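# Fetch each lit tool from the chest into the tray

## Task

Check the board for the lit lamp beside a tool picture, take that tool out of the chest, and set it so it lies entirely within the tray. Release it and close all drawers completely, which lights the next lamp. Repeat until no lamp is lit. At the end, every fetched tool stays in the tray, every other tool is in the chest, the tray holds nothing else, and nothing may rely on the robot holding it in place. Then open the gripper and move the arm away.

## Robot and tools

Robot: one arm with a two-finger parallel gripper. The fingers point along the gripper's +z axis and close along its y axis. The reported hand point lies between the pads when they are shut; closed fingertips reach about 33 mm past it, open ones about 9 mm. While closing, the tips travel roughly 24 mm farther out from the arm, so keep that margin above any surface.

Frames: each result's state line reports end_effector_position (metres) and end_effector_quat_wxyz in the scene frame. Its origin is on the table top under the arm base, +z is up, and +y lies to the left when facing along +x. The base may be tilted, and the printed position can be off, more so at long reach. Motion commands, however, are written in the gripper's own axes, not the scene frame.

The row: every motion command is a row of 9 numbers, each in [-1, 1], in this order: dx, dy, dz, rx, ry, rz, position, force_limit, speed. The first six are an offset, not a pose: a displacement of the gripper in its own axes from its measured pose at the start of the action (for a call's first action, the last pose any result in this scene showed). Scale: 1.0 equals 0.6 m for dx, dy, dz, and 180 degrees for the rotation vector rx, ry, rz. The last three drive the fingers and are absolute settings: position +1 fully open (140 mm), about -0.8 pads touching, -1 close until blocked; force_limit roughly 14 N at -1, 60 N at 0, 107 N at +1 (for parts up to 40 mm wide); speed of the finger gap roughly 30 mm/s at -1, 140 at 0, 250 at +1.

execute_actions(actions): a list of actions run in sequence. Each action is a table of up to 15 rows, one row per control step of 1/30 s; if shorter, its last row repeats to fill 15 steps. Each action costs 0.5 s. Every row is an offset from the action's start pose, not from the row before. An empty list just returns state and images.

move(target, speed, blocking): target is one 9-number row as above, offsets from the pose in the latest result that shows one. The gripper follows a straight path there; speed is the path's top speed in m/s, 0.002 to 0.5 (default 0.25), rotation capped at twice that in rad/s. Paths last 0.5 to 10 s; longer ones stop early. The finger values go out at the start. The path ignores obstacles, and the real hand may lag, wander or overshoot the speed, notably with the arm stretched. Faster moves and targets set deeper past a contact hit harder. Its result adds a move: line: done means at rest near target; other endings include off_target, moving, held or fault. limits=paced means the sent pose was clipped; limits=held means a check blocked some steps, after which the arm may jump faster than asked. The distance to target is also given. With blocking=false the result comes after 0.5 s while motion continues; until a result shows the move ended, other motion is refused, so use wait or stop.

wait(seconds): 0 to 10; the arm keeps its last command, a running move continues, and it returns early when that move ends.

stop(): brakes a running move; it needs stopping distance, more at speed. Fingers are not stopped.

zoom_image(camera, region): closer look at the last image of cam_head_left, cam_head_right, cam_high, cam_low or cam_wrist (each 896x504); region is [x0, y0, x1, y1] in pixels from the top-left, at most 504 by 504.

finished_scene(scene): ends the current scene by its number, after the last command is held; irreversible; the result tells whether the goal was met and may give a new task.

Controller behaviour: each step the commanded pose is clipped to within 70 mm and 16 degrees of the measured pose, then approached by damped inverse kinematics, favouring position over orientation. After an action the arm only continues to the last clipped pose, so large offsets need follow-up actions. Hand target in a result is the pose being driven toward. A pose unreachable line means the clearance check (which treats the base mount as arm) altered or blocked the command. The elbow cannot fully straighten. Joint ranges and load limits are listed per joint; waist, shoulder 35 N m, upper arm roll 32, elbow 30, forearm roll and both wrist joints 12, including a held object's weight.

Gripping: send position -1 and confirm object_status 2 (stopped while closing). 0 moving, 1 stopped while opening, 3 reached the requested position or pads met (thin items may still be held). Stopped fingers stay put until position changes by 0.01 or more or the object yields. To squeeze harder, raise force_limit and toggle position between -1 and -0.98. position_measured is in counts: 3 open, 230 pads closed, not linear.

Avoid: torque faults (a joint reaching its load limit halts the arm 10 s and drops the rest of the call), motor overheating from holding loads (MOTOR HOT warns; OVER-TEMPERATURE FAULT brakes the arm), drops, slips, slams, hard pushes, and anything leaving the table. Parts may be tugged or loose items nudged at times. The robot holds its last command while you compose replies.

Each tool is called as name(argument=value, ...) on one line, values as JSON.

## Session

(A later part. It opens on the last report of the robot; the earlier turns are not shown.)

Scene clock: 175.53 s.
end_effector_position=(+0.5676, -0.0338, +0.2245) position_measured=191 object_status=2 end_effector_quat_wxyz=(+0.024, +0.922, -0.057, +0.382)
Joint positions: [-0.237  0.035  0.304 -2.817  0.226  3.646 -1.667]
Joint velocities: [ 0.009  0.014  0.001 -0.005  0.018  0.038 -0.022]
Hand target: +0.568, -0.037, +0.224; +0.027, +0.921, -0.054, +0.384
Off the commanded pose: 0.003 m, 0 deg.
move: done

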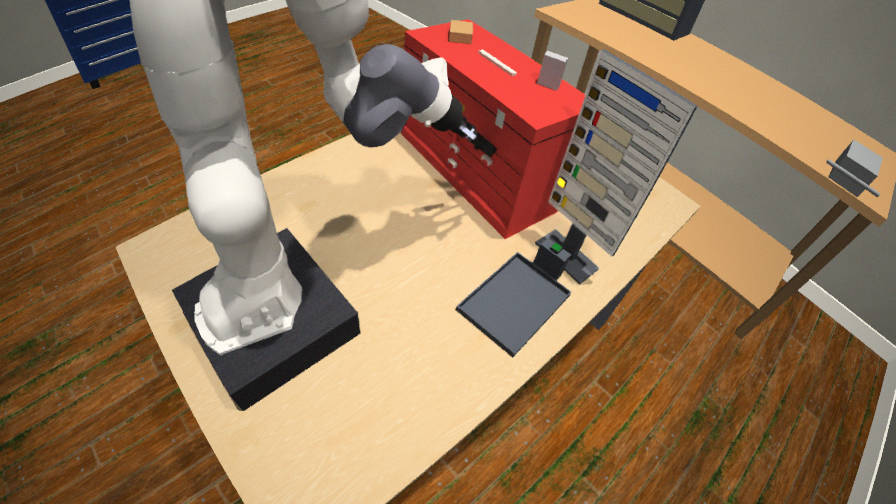

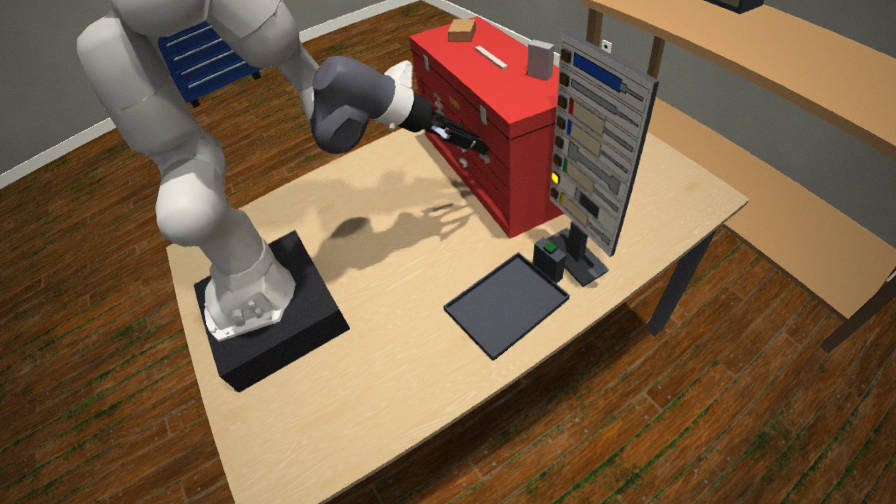

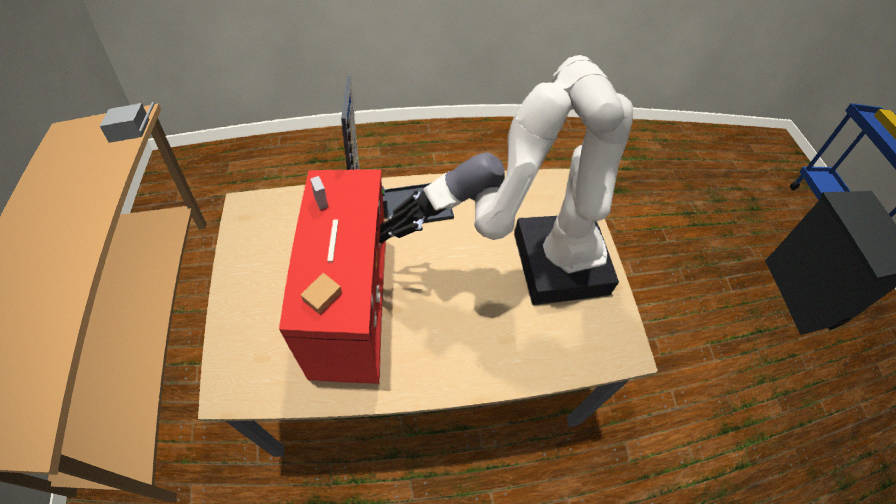

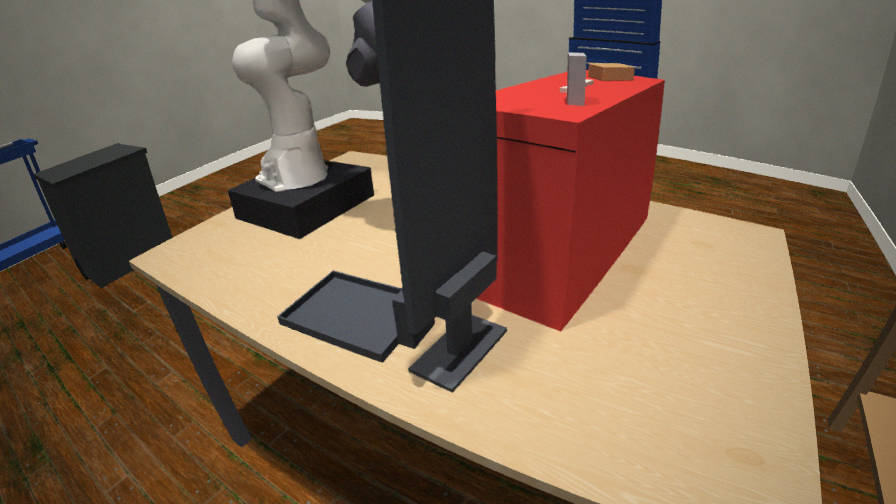

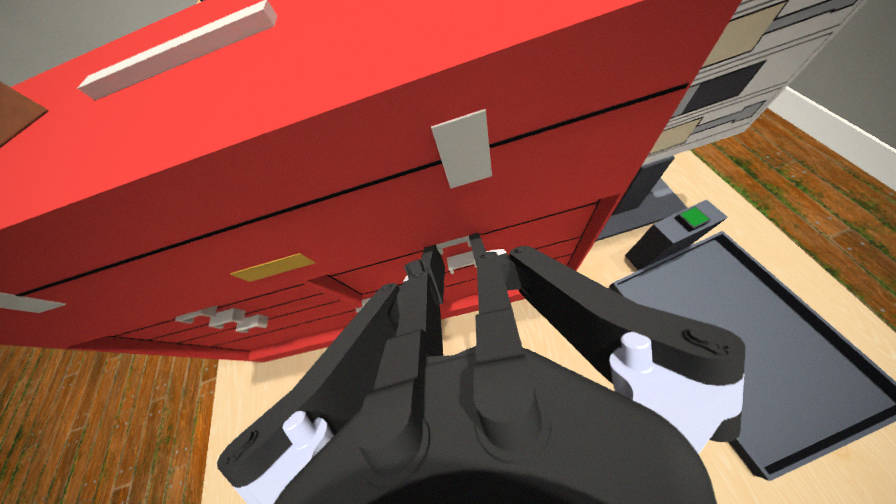

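execute_actions(actions=[[[0.004,0,0.004,0,0,0,-1,-0.4,-0.3],[0.004,0,0.004,0,0,0,-1,-0.4,-0.3],[0.004,0,0.004,0,0,0,-1,-0.4,-0.3],[0.004,0,0.004,0,0,0,-1,-0.4,-0.3],[0.004,0,0.004,0,0,0,-1,-0.4,-0.3],[0.002,0,0.002,0,0,0,-0.3,-0.4,0.5],[0.002,0,0.002,0,0,0,-0.3,-0.4,0.5],[0.001,0,0.001,0,0,0,-0.3,-0.4,0.5],[0,0,0,0,0,0,-0.3,-0.4,0.5],[-0.004,0,-0.004,0,0,0,-0.3,-0.4,0.5],[-0.01,0,-0.01,0,0,0,-0.3,-0.4,0.5],[-0.017,0,-0.017,0,0,0,-0.3,-0.4,0.5],[-0.024,0,-0.024,0,0,0,-0.3,-0.4,0.5],[-0.03,0,-0.03,0,0,0,-0.3,-0.4,0.5],[-0.035,0,-0.035,0,0,0,-0.3,-0.4,0.5]]])

wait(seconds=0.5)

Scene clock: 180.13 s.
end_effector_position=(+0.5478, -0.0338, +0.2221) position_measured=167 object_status=0 end_effector_quat_wxyz=(+0.028, +0.924, -0.052, +0.379)
Joint positions: [-0.235 -0.004  0.305 -2.874  0.216  3.657 -1.658]
Joint velocities: [ 0.01  -0.285  0.008 -0.404 -0.081  0.075  0.094]
Hand target: +0.539, -0.030, +0.224; +0.025, +0.922, -0.057, +0.382
Off the commanded pose: 0.011 m, 1 deg.

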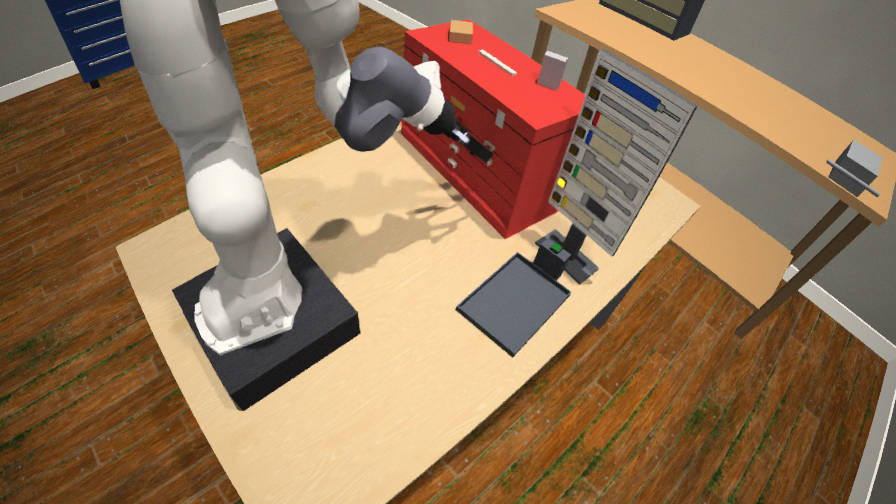

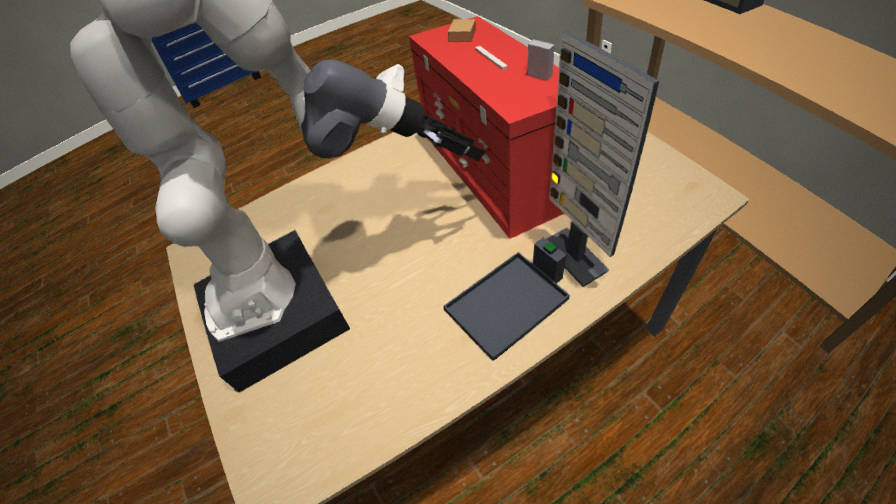

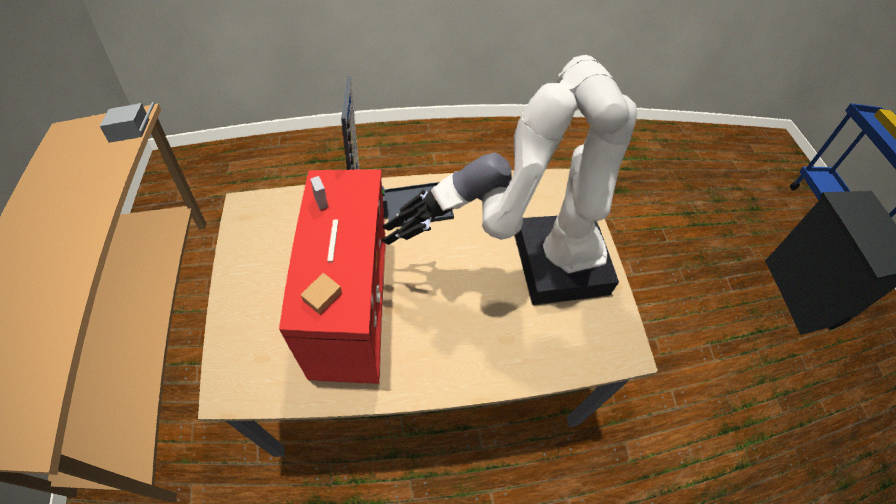

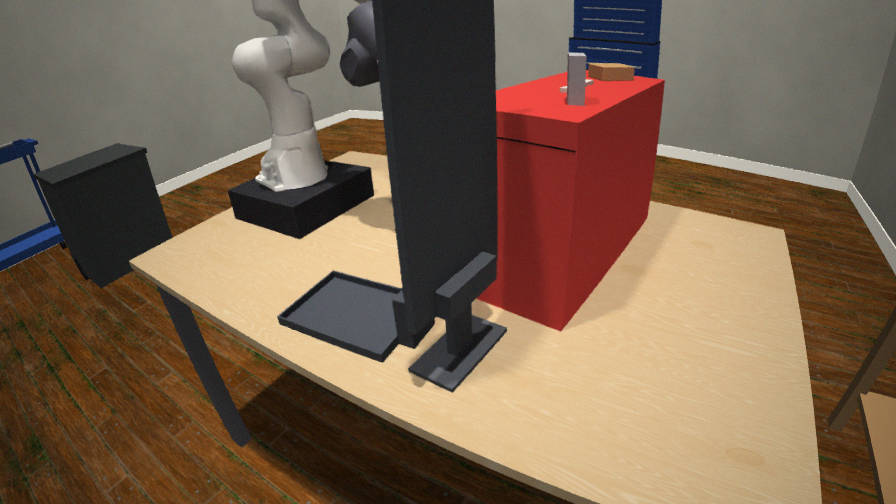

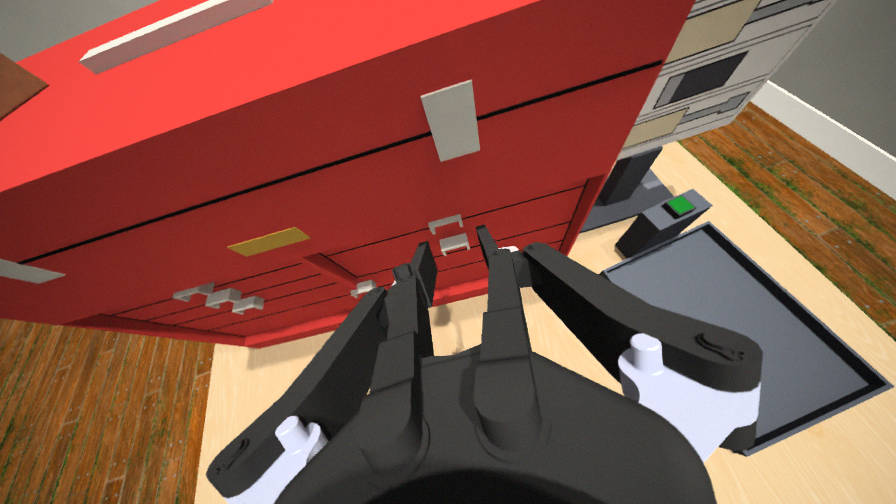

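Scene clock: 180.63 s.
end_effector_position=(+0.5390, -0.0326, +0.2232) position_measured=167 object_status=3 end_effector_quat_wxyz=(+0.027, +0.923, -0.056, +0.381)
Joint positions: [-0.234 -0.025  0.306 -2.904  0.206  3.669 -1.635]
Joint velocities: [ 0.    -0.001 -0.001  0.001 -0.002  0.004  0.018]
Hand target: +0.539, -0.030, +0.224; +0.025, +0.922, -0.057, +0.382
Off the commanded pose: 0.003 m, 0 deg.
wait: 0.50 s; at rest by 0.30 s

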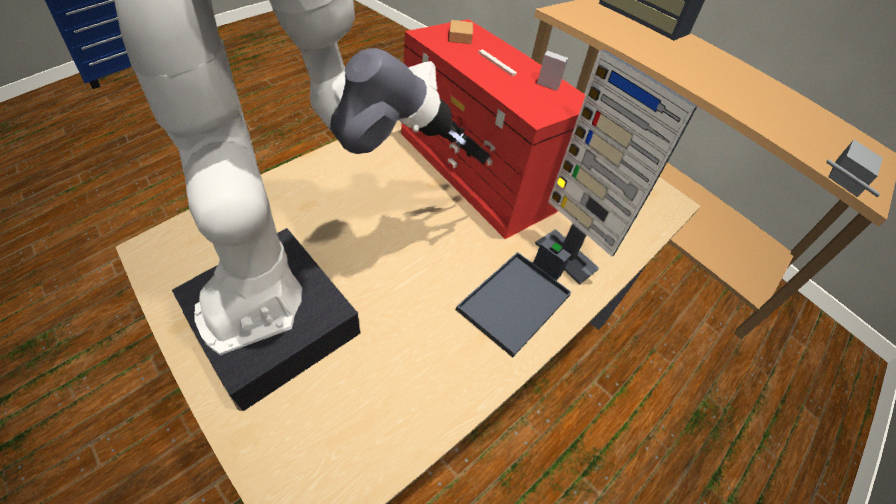

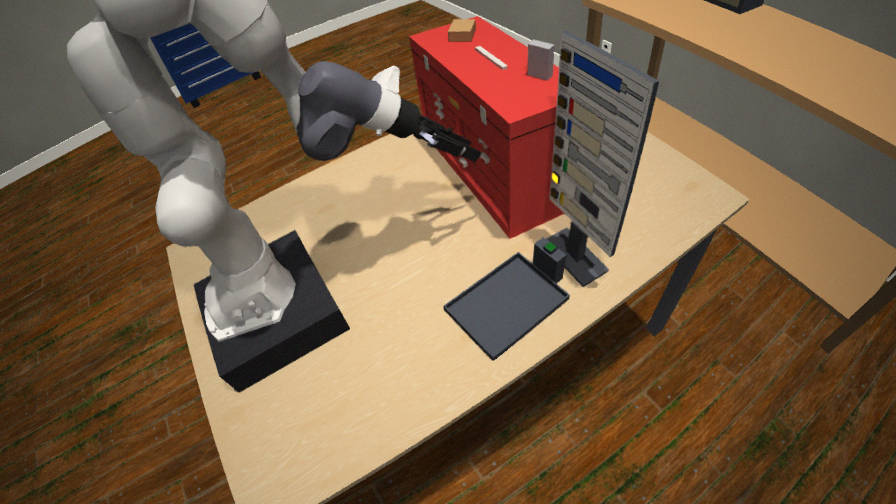

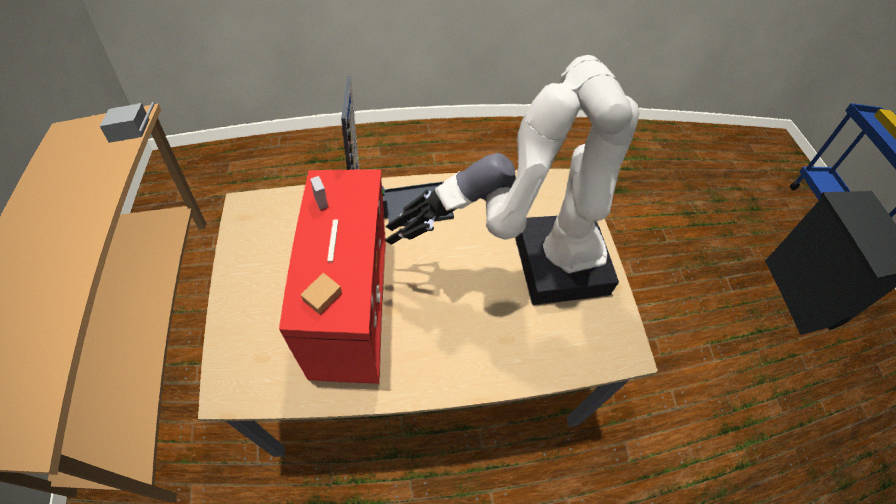

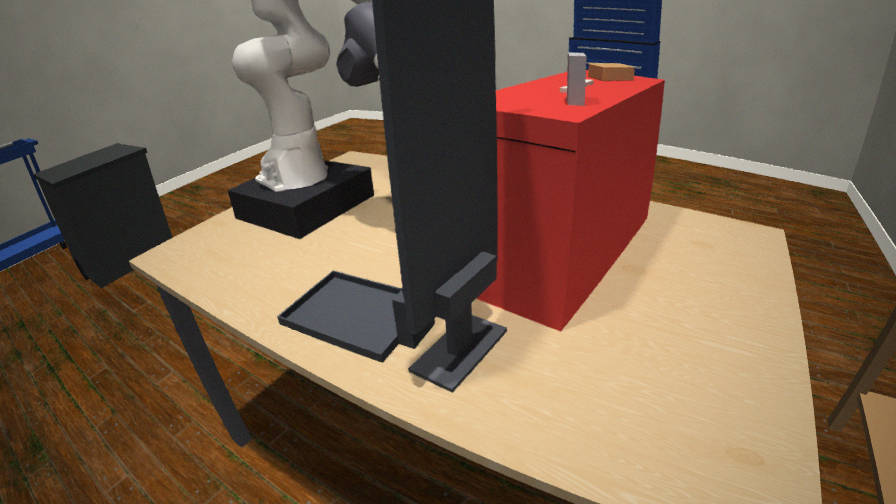

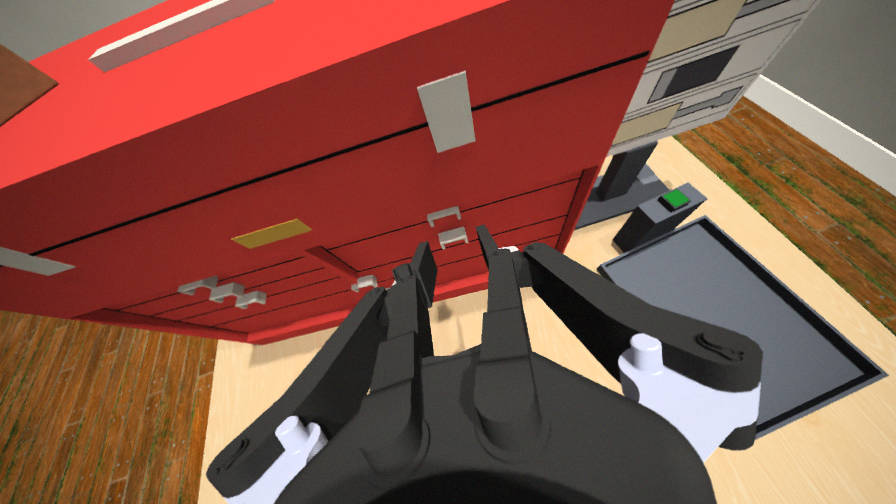

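move(target=[-0.1015,-0.2107,0.1103,-0.0019,0.0006,0.0051,-0.3,-0.4,0], speed=0.2)

zoom_image(camera="cam_wrist", region=[360, 150, 560, 300])

Scene clock: 187.17 s.
end_effector_position=(+0.5551, +0.0898, +0.1317) position_measured=167 object_status=3 end_effector_quat_wxyz=(+0.029, +0.922, -0.065, +0.380)
Joint positions: [ 0.168  0.439  0.342 -2.658  0.724  3.961 -1.782]
Joint velocities: [ 0.01  -0.    -0.01  -0.002  0.004  0.004 -0.014]
Hand target: +0.556, +0.089, +0.132; +0.032, +0.922, -0.062, +0.381
Off the commanded pose: 0.004 m, 0 deg.
move: off_target

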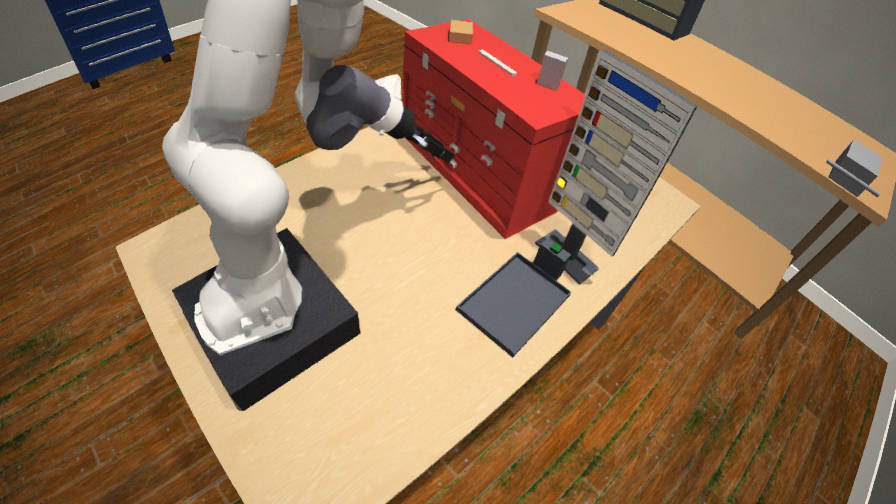

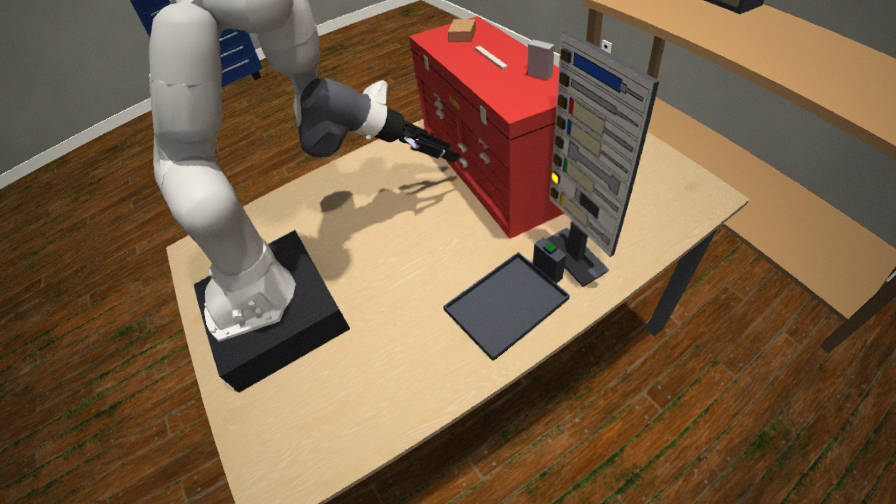

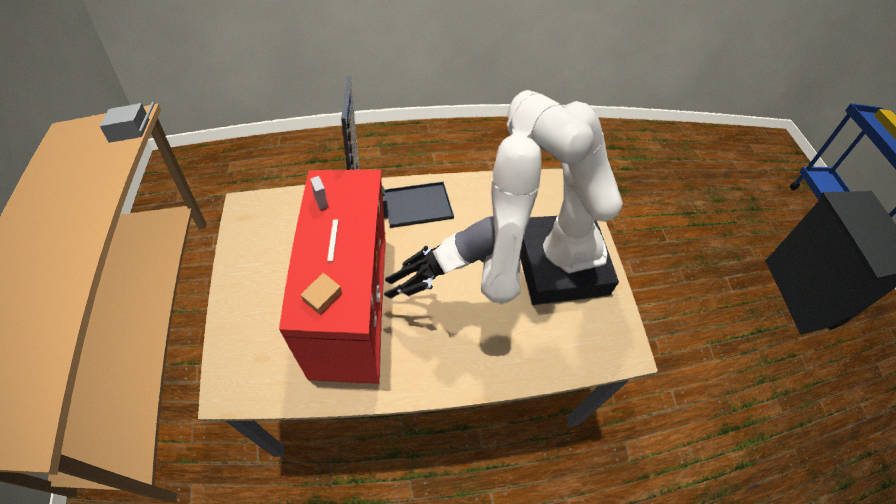

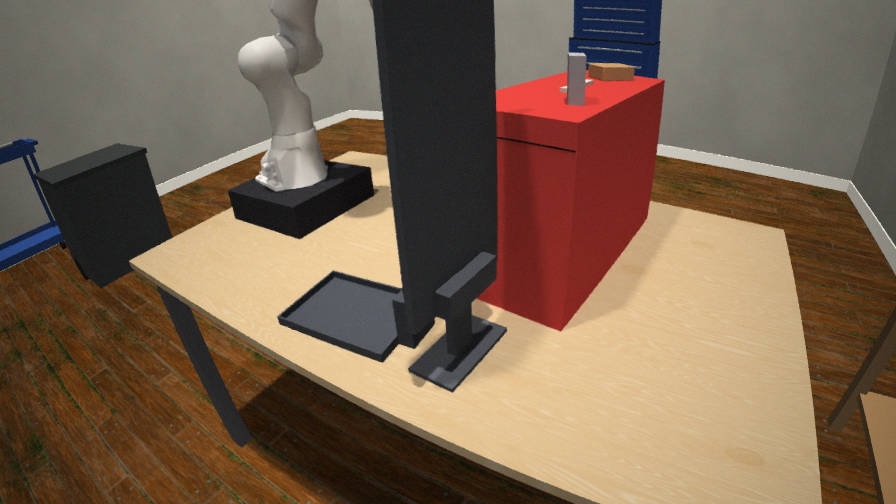

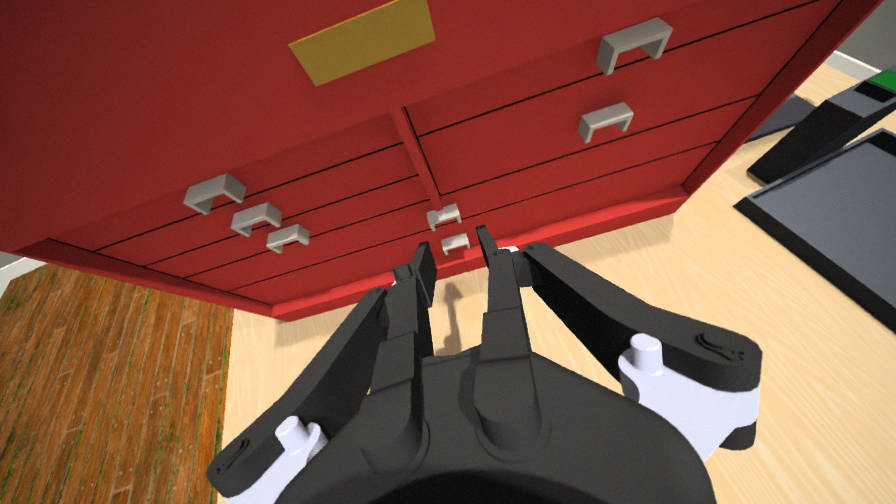

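Region (360, 150, 560, 300) of cam_wrist's 896x504 image, scaled by 2.520, with more detail than that image has; it fills the top 378 rows of this view, and the rest is white.

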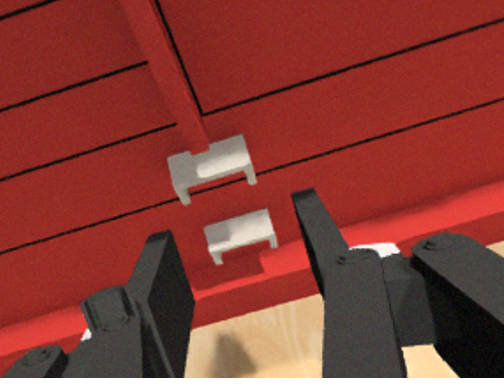

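move(target=[0.0306,-0.005,0.0283,0,0,0,-0.3,-0.4,0], speed=0.07)

zoom_image(camera="cam_wrist", region=[360, 150, 560, 300])

Scene clock: 192.07 s.
end_effector_position=(+0.5807, +0.0891, +0.1342) position_measured=167 object_status=3 end_effector_quat_wxyz=(+0.028, +0.921, -0.069, +0.383)
Joint positions: [ 0.172  0.456  0.316 -2.587  0.729  3.92  -1.813]
Joint velocities: [ 0.01   0.001 -0.005  0.004  0.003 -0.02  -0.022]
Hand target: +0.580, +0.089, +0.132; +0.029, +0.922, -0.065, +0.380
Off the commanded pose: 0.002 m, 1 deg.
move: done

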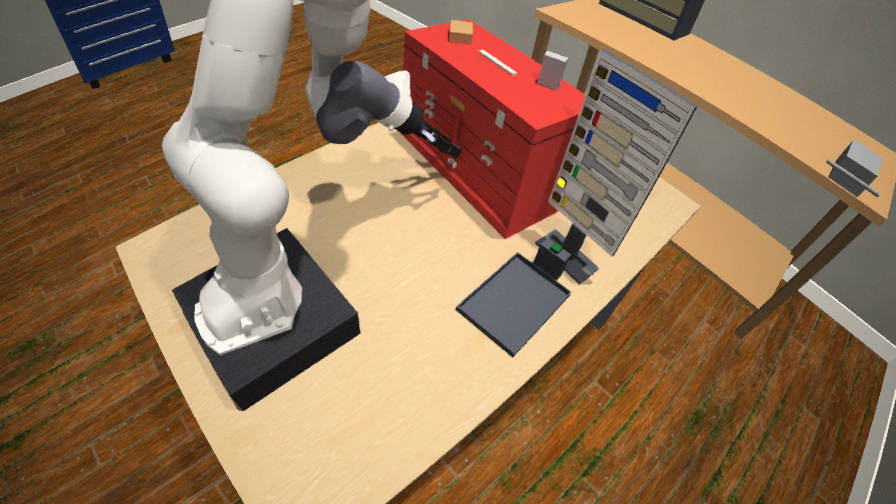

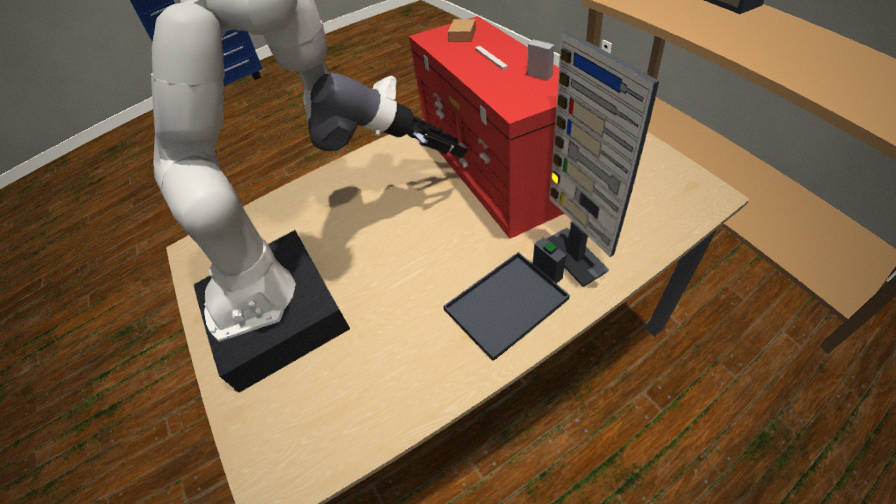

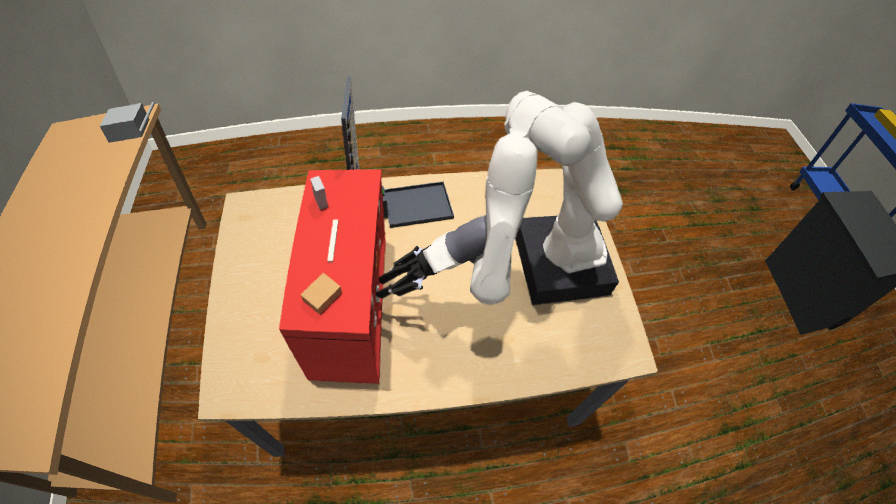

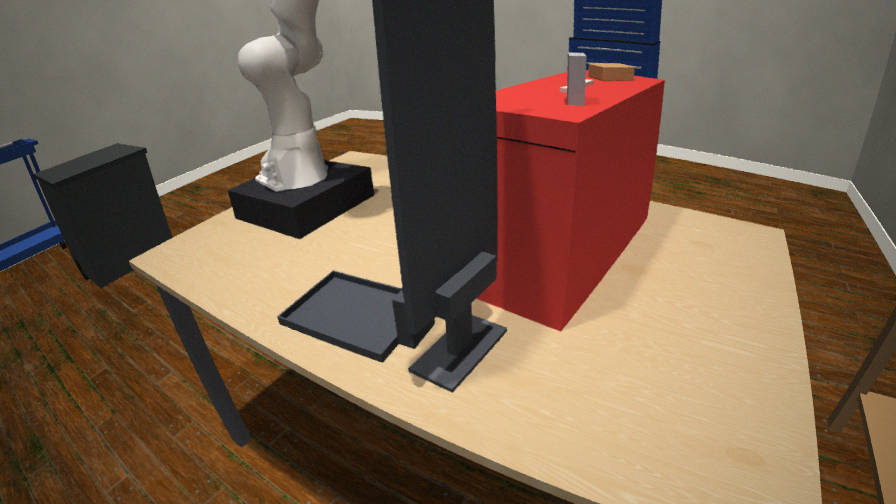

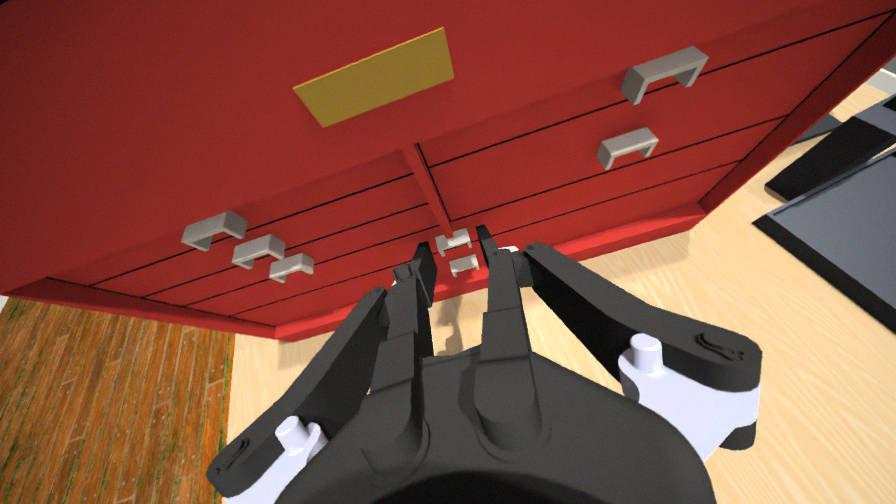

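Region (360, 150, 560, 300) of cam_wrist's 896x504 image, scaled by 2.520, with more detail than that image has; it fills the top 378 rows of this view, and the rest is white.

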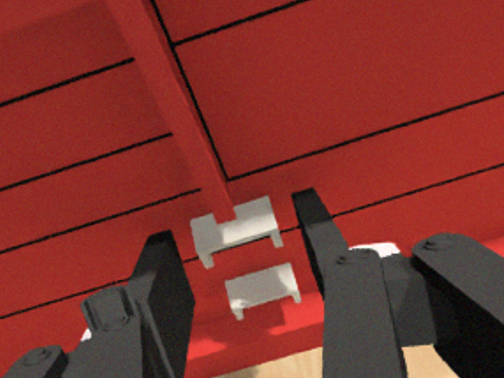

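execute_actions(actions=[[[0.0,0,0.004,0,0,0,-0.3,-0.4,0],[0.0,0,0.004,0,0,0,-0.3,-0.4,0],[0.0,0,0.004,0,0,0,-0.3,-0.4,0],[0.0,0,0.004,0,0,0,-0.3,-0.4,0],[0.0,0,0.004,0,0,0,-1,-0.3,-0.3]]])

Scene clock: 194.27 s.
end_effector_position=(+0.5812, +0.0892, +0.1321) position_measured=192 object_status=0 end_effector_quat_wxyz=(+0.028, +0.921, -0.067, +0.382)
Joint positions: [ 0.172  0.462  0.315 -2.583  0.729  3.919 -1.819]
Joint velocities: [ 0.    -0.002 -0.     0.002 -0.001 -0.    -0.001]
Hand target: +0.582, +0.089, +0.132; +0.028, +0.921, -0.069, +0.383
Off the commanded pose: 0.001 m, 0 deg.

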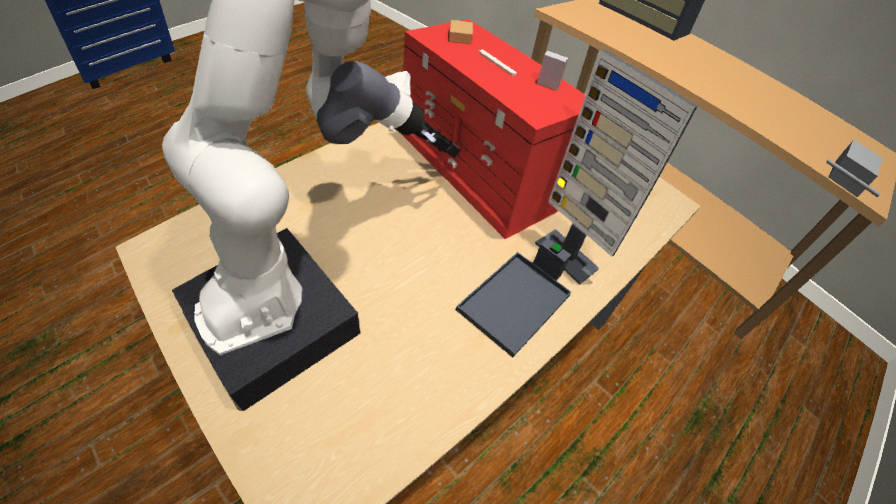

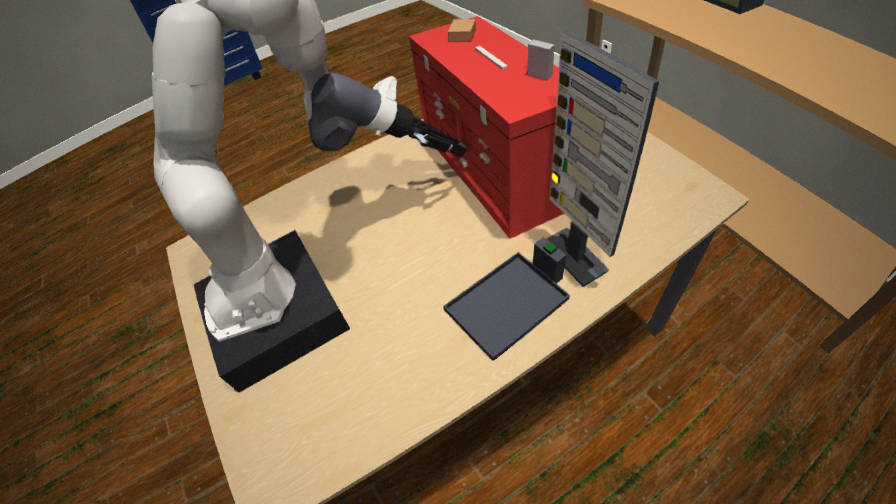

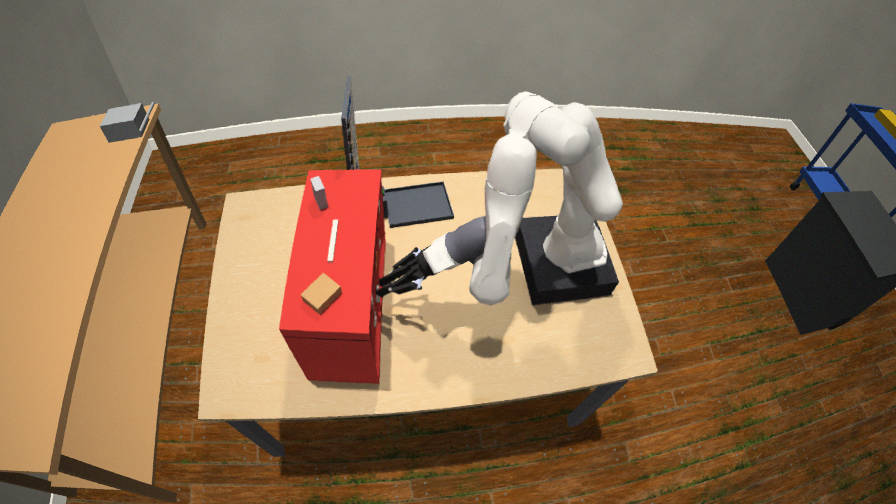

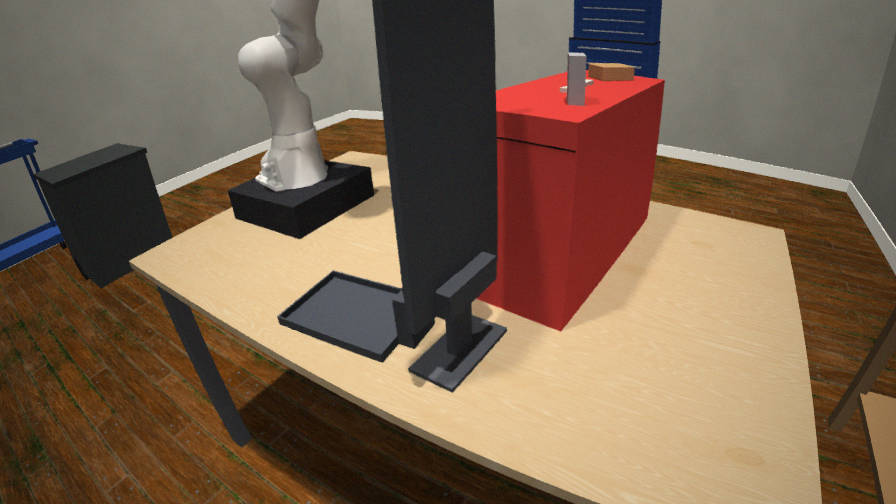

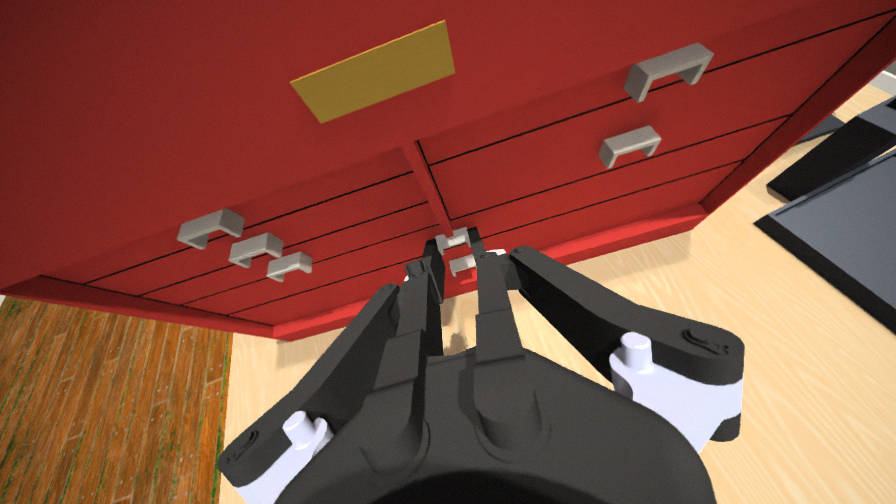

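move(target=[-0.1453,0,-0.1673,0,-0.128,0,-1,-0.3,-0.3], speed=0.12)

Scene clock: 198.40 s.
end_effector_position=(+0.4499, +0.1030, +0.1399) position_measured=192 object_status=2 end_effector_quat_wxyz=(-0.012, +0.969, -0.089, +0.232)
Joint positions: [ 0.401  0.054  0.24  -2.729  1.455  3.425 -2.295]
Joint velocities: [ 0.017  0.019 -0.006  0.066  0.225  0.002 -0.229]
Hand target: +0.450, +0.105, +0.141; -0.008, +0.970, -0.067, +0.232
Off the commanded pose: 0.006 m, 6 deg.
move: off_target

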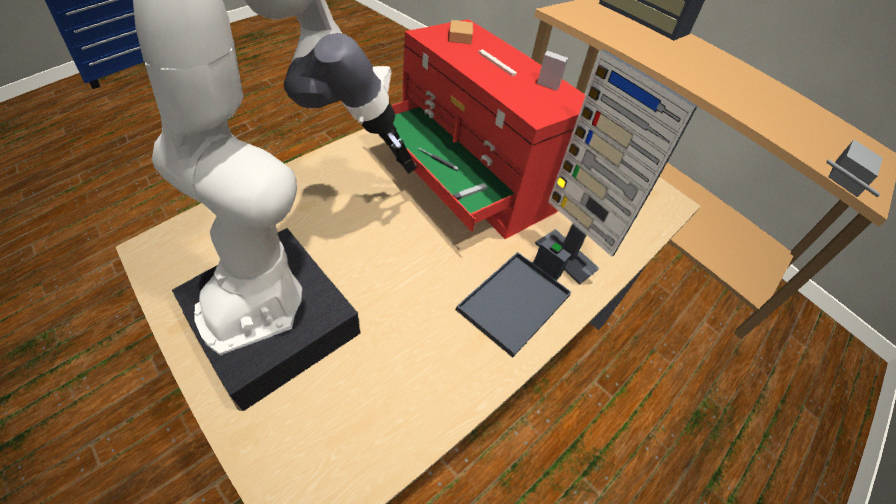

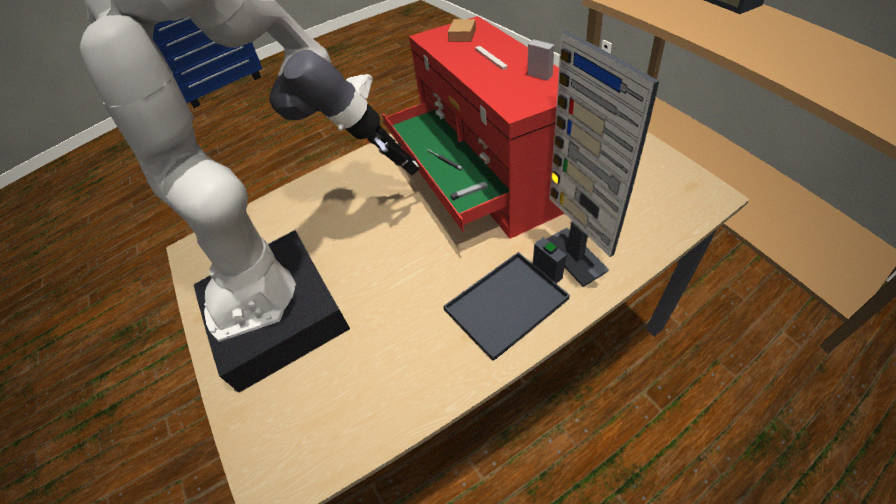

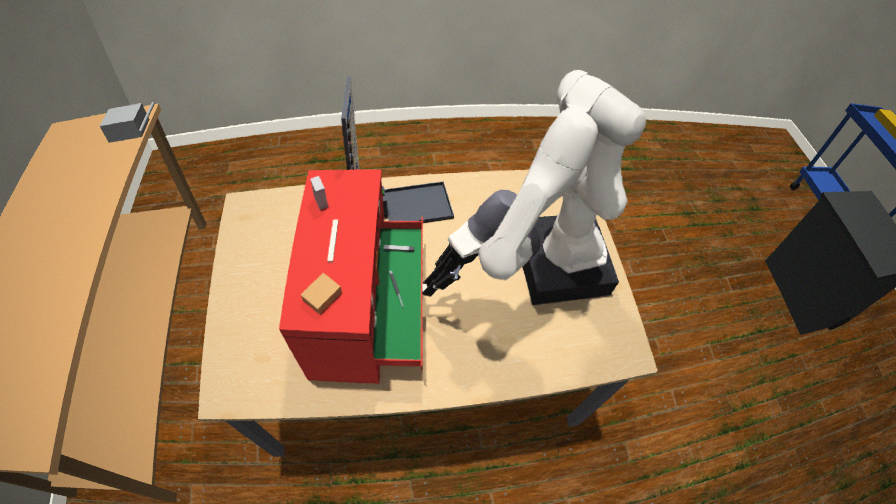

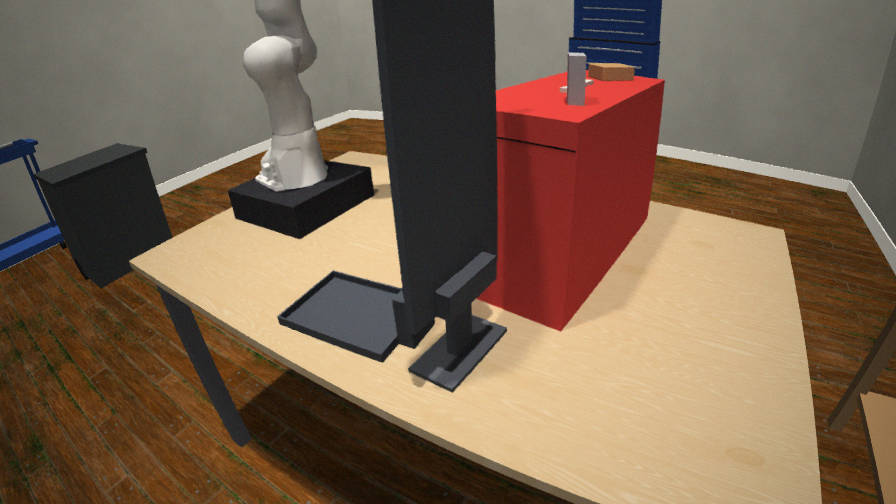

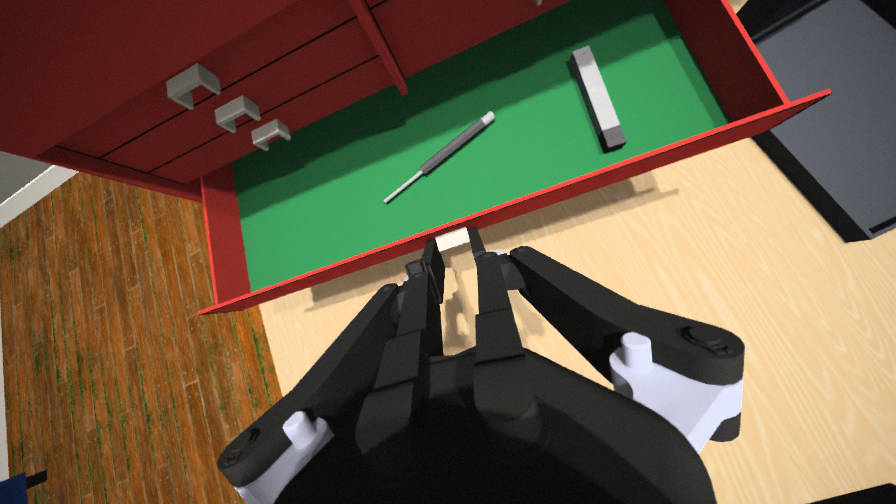

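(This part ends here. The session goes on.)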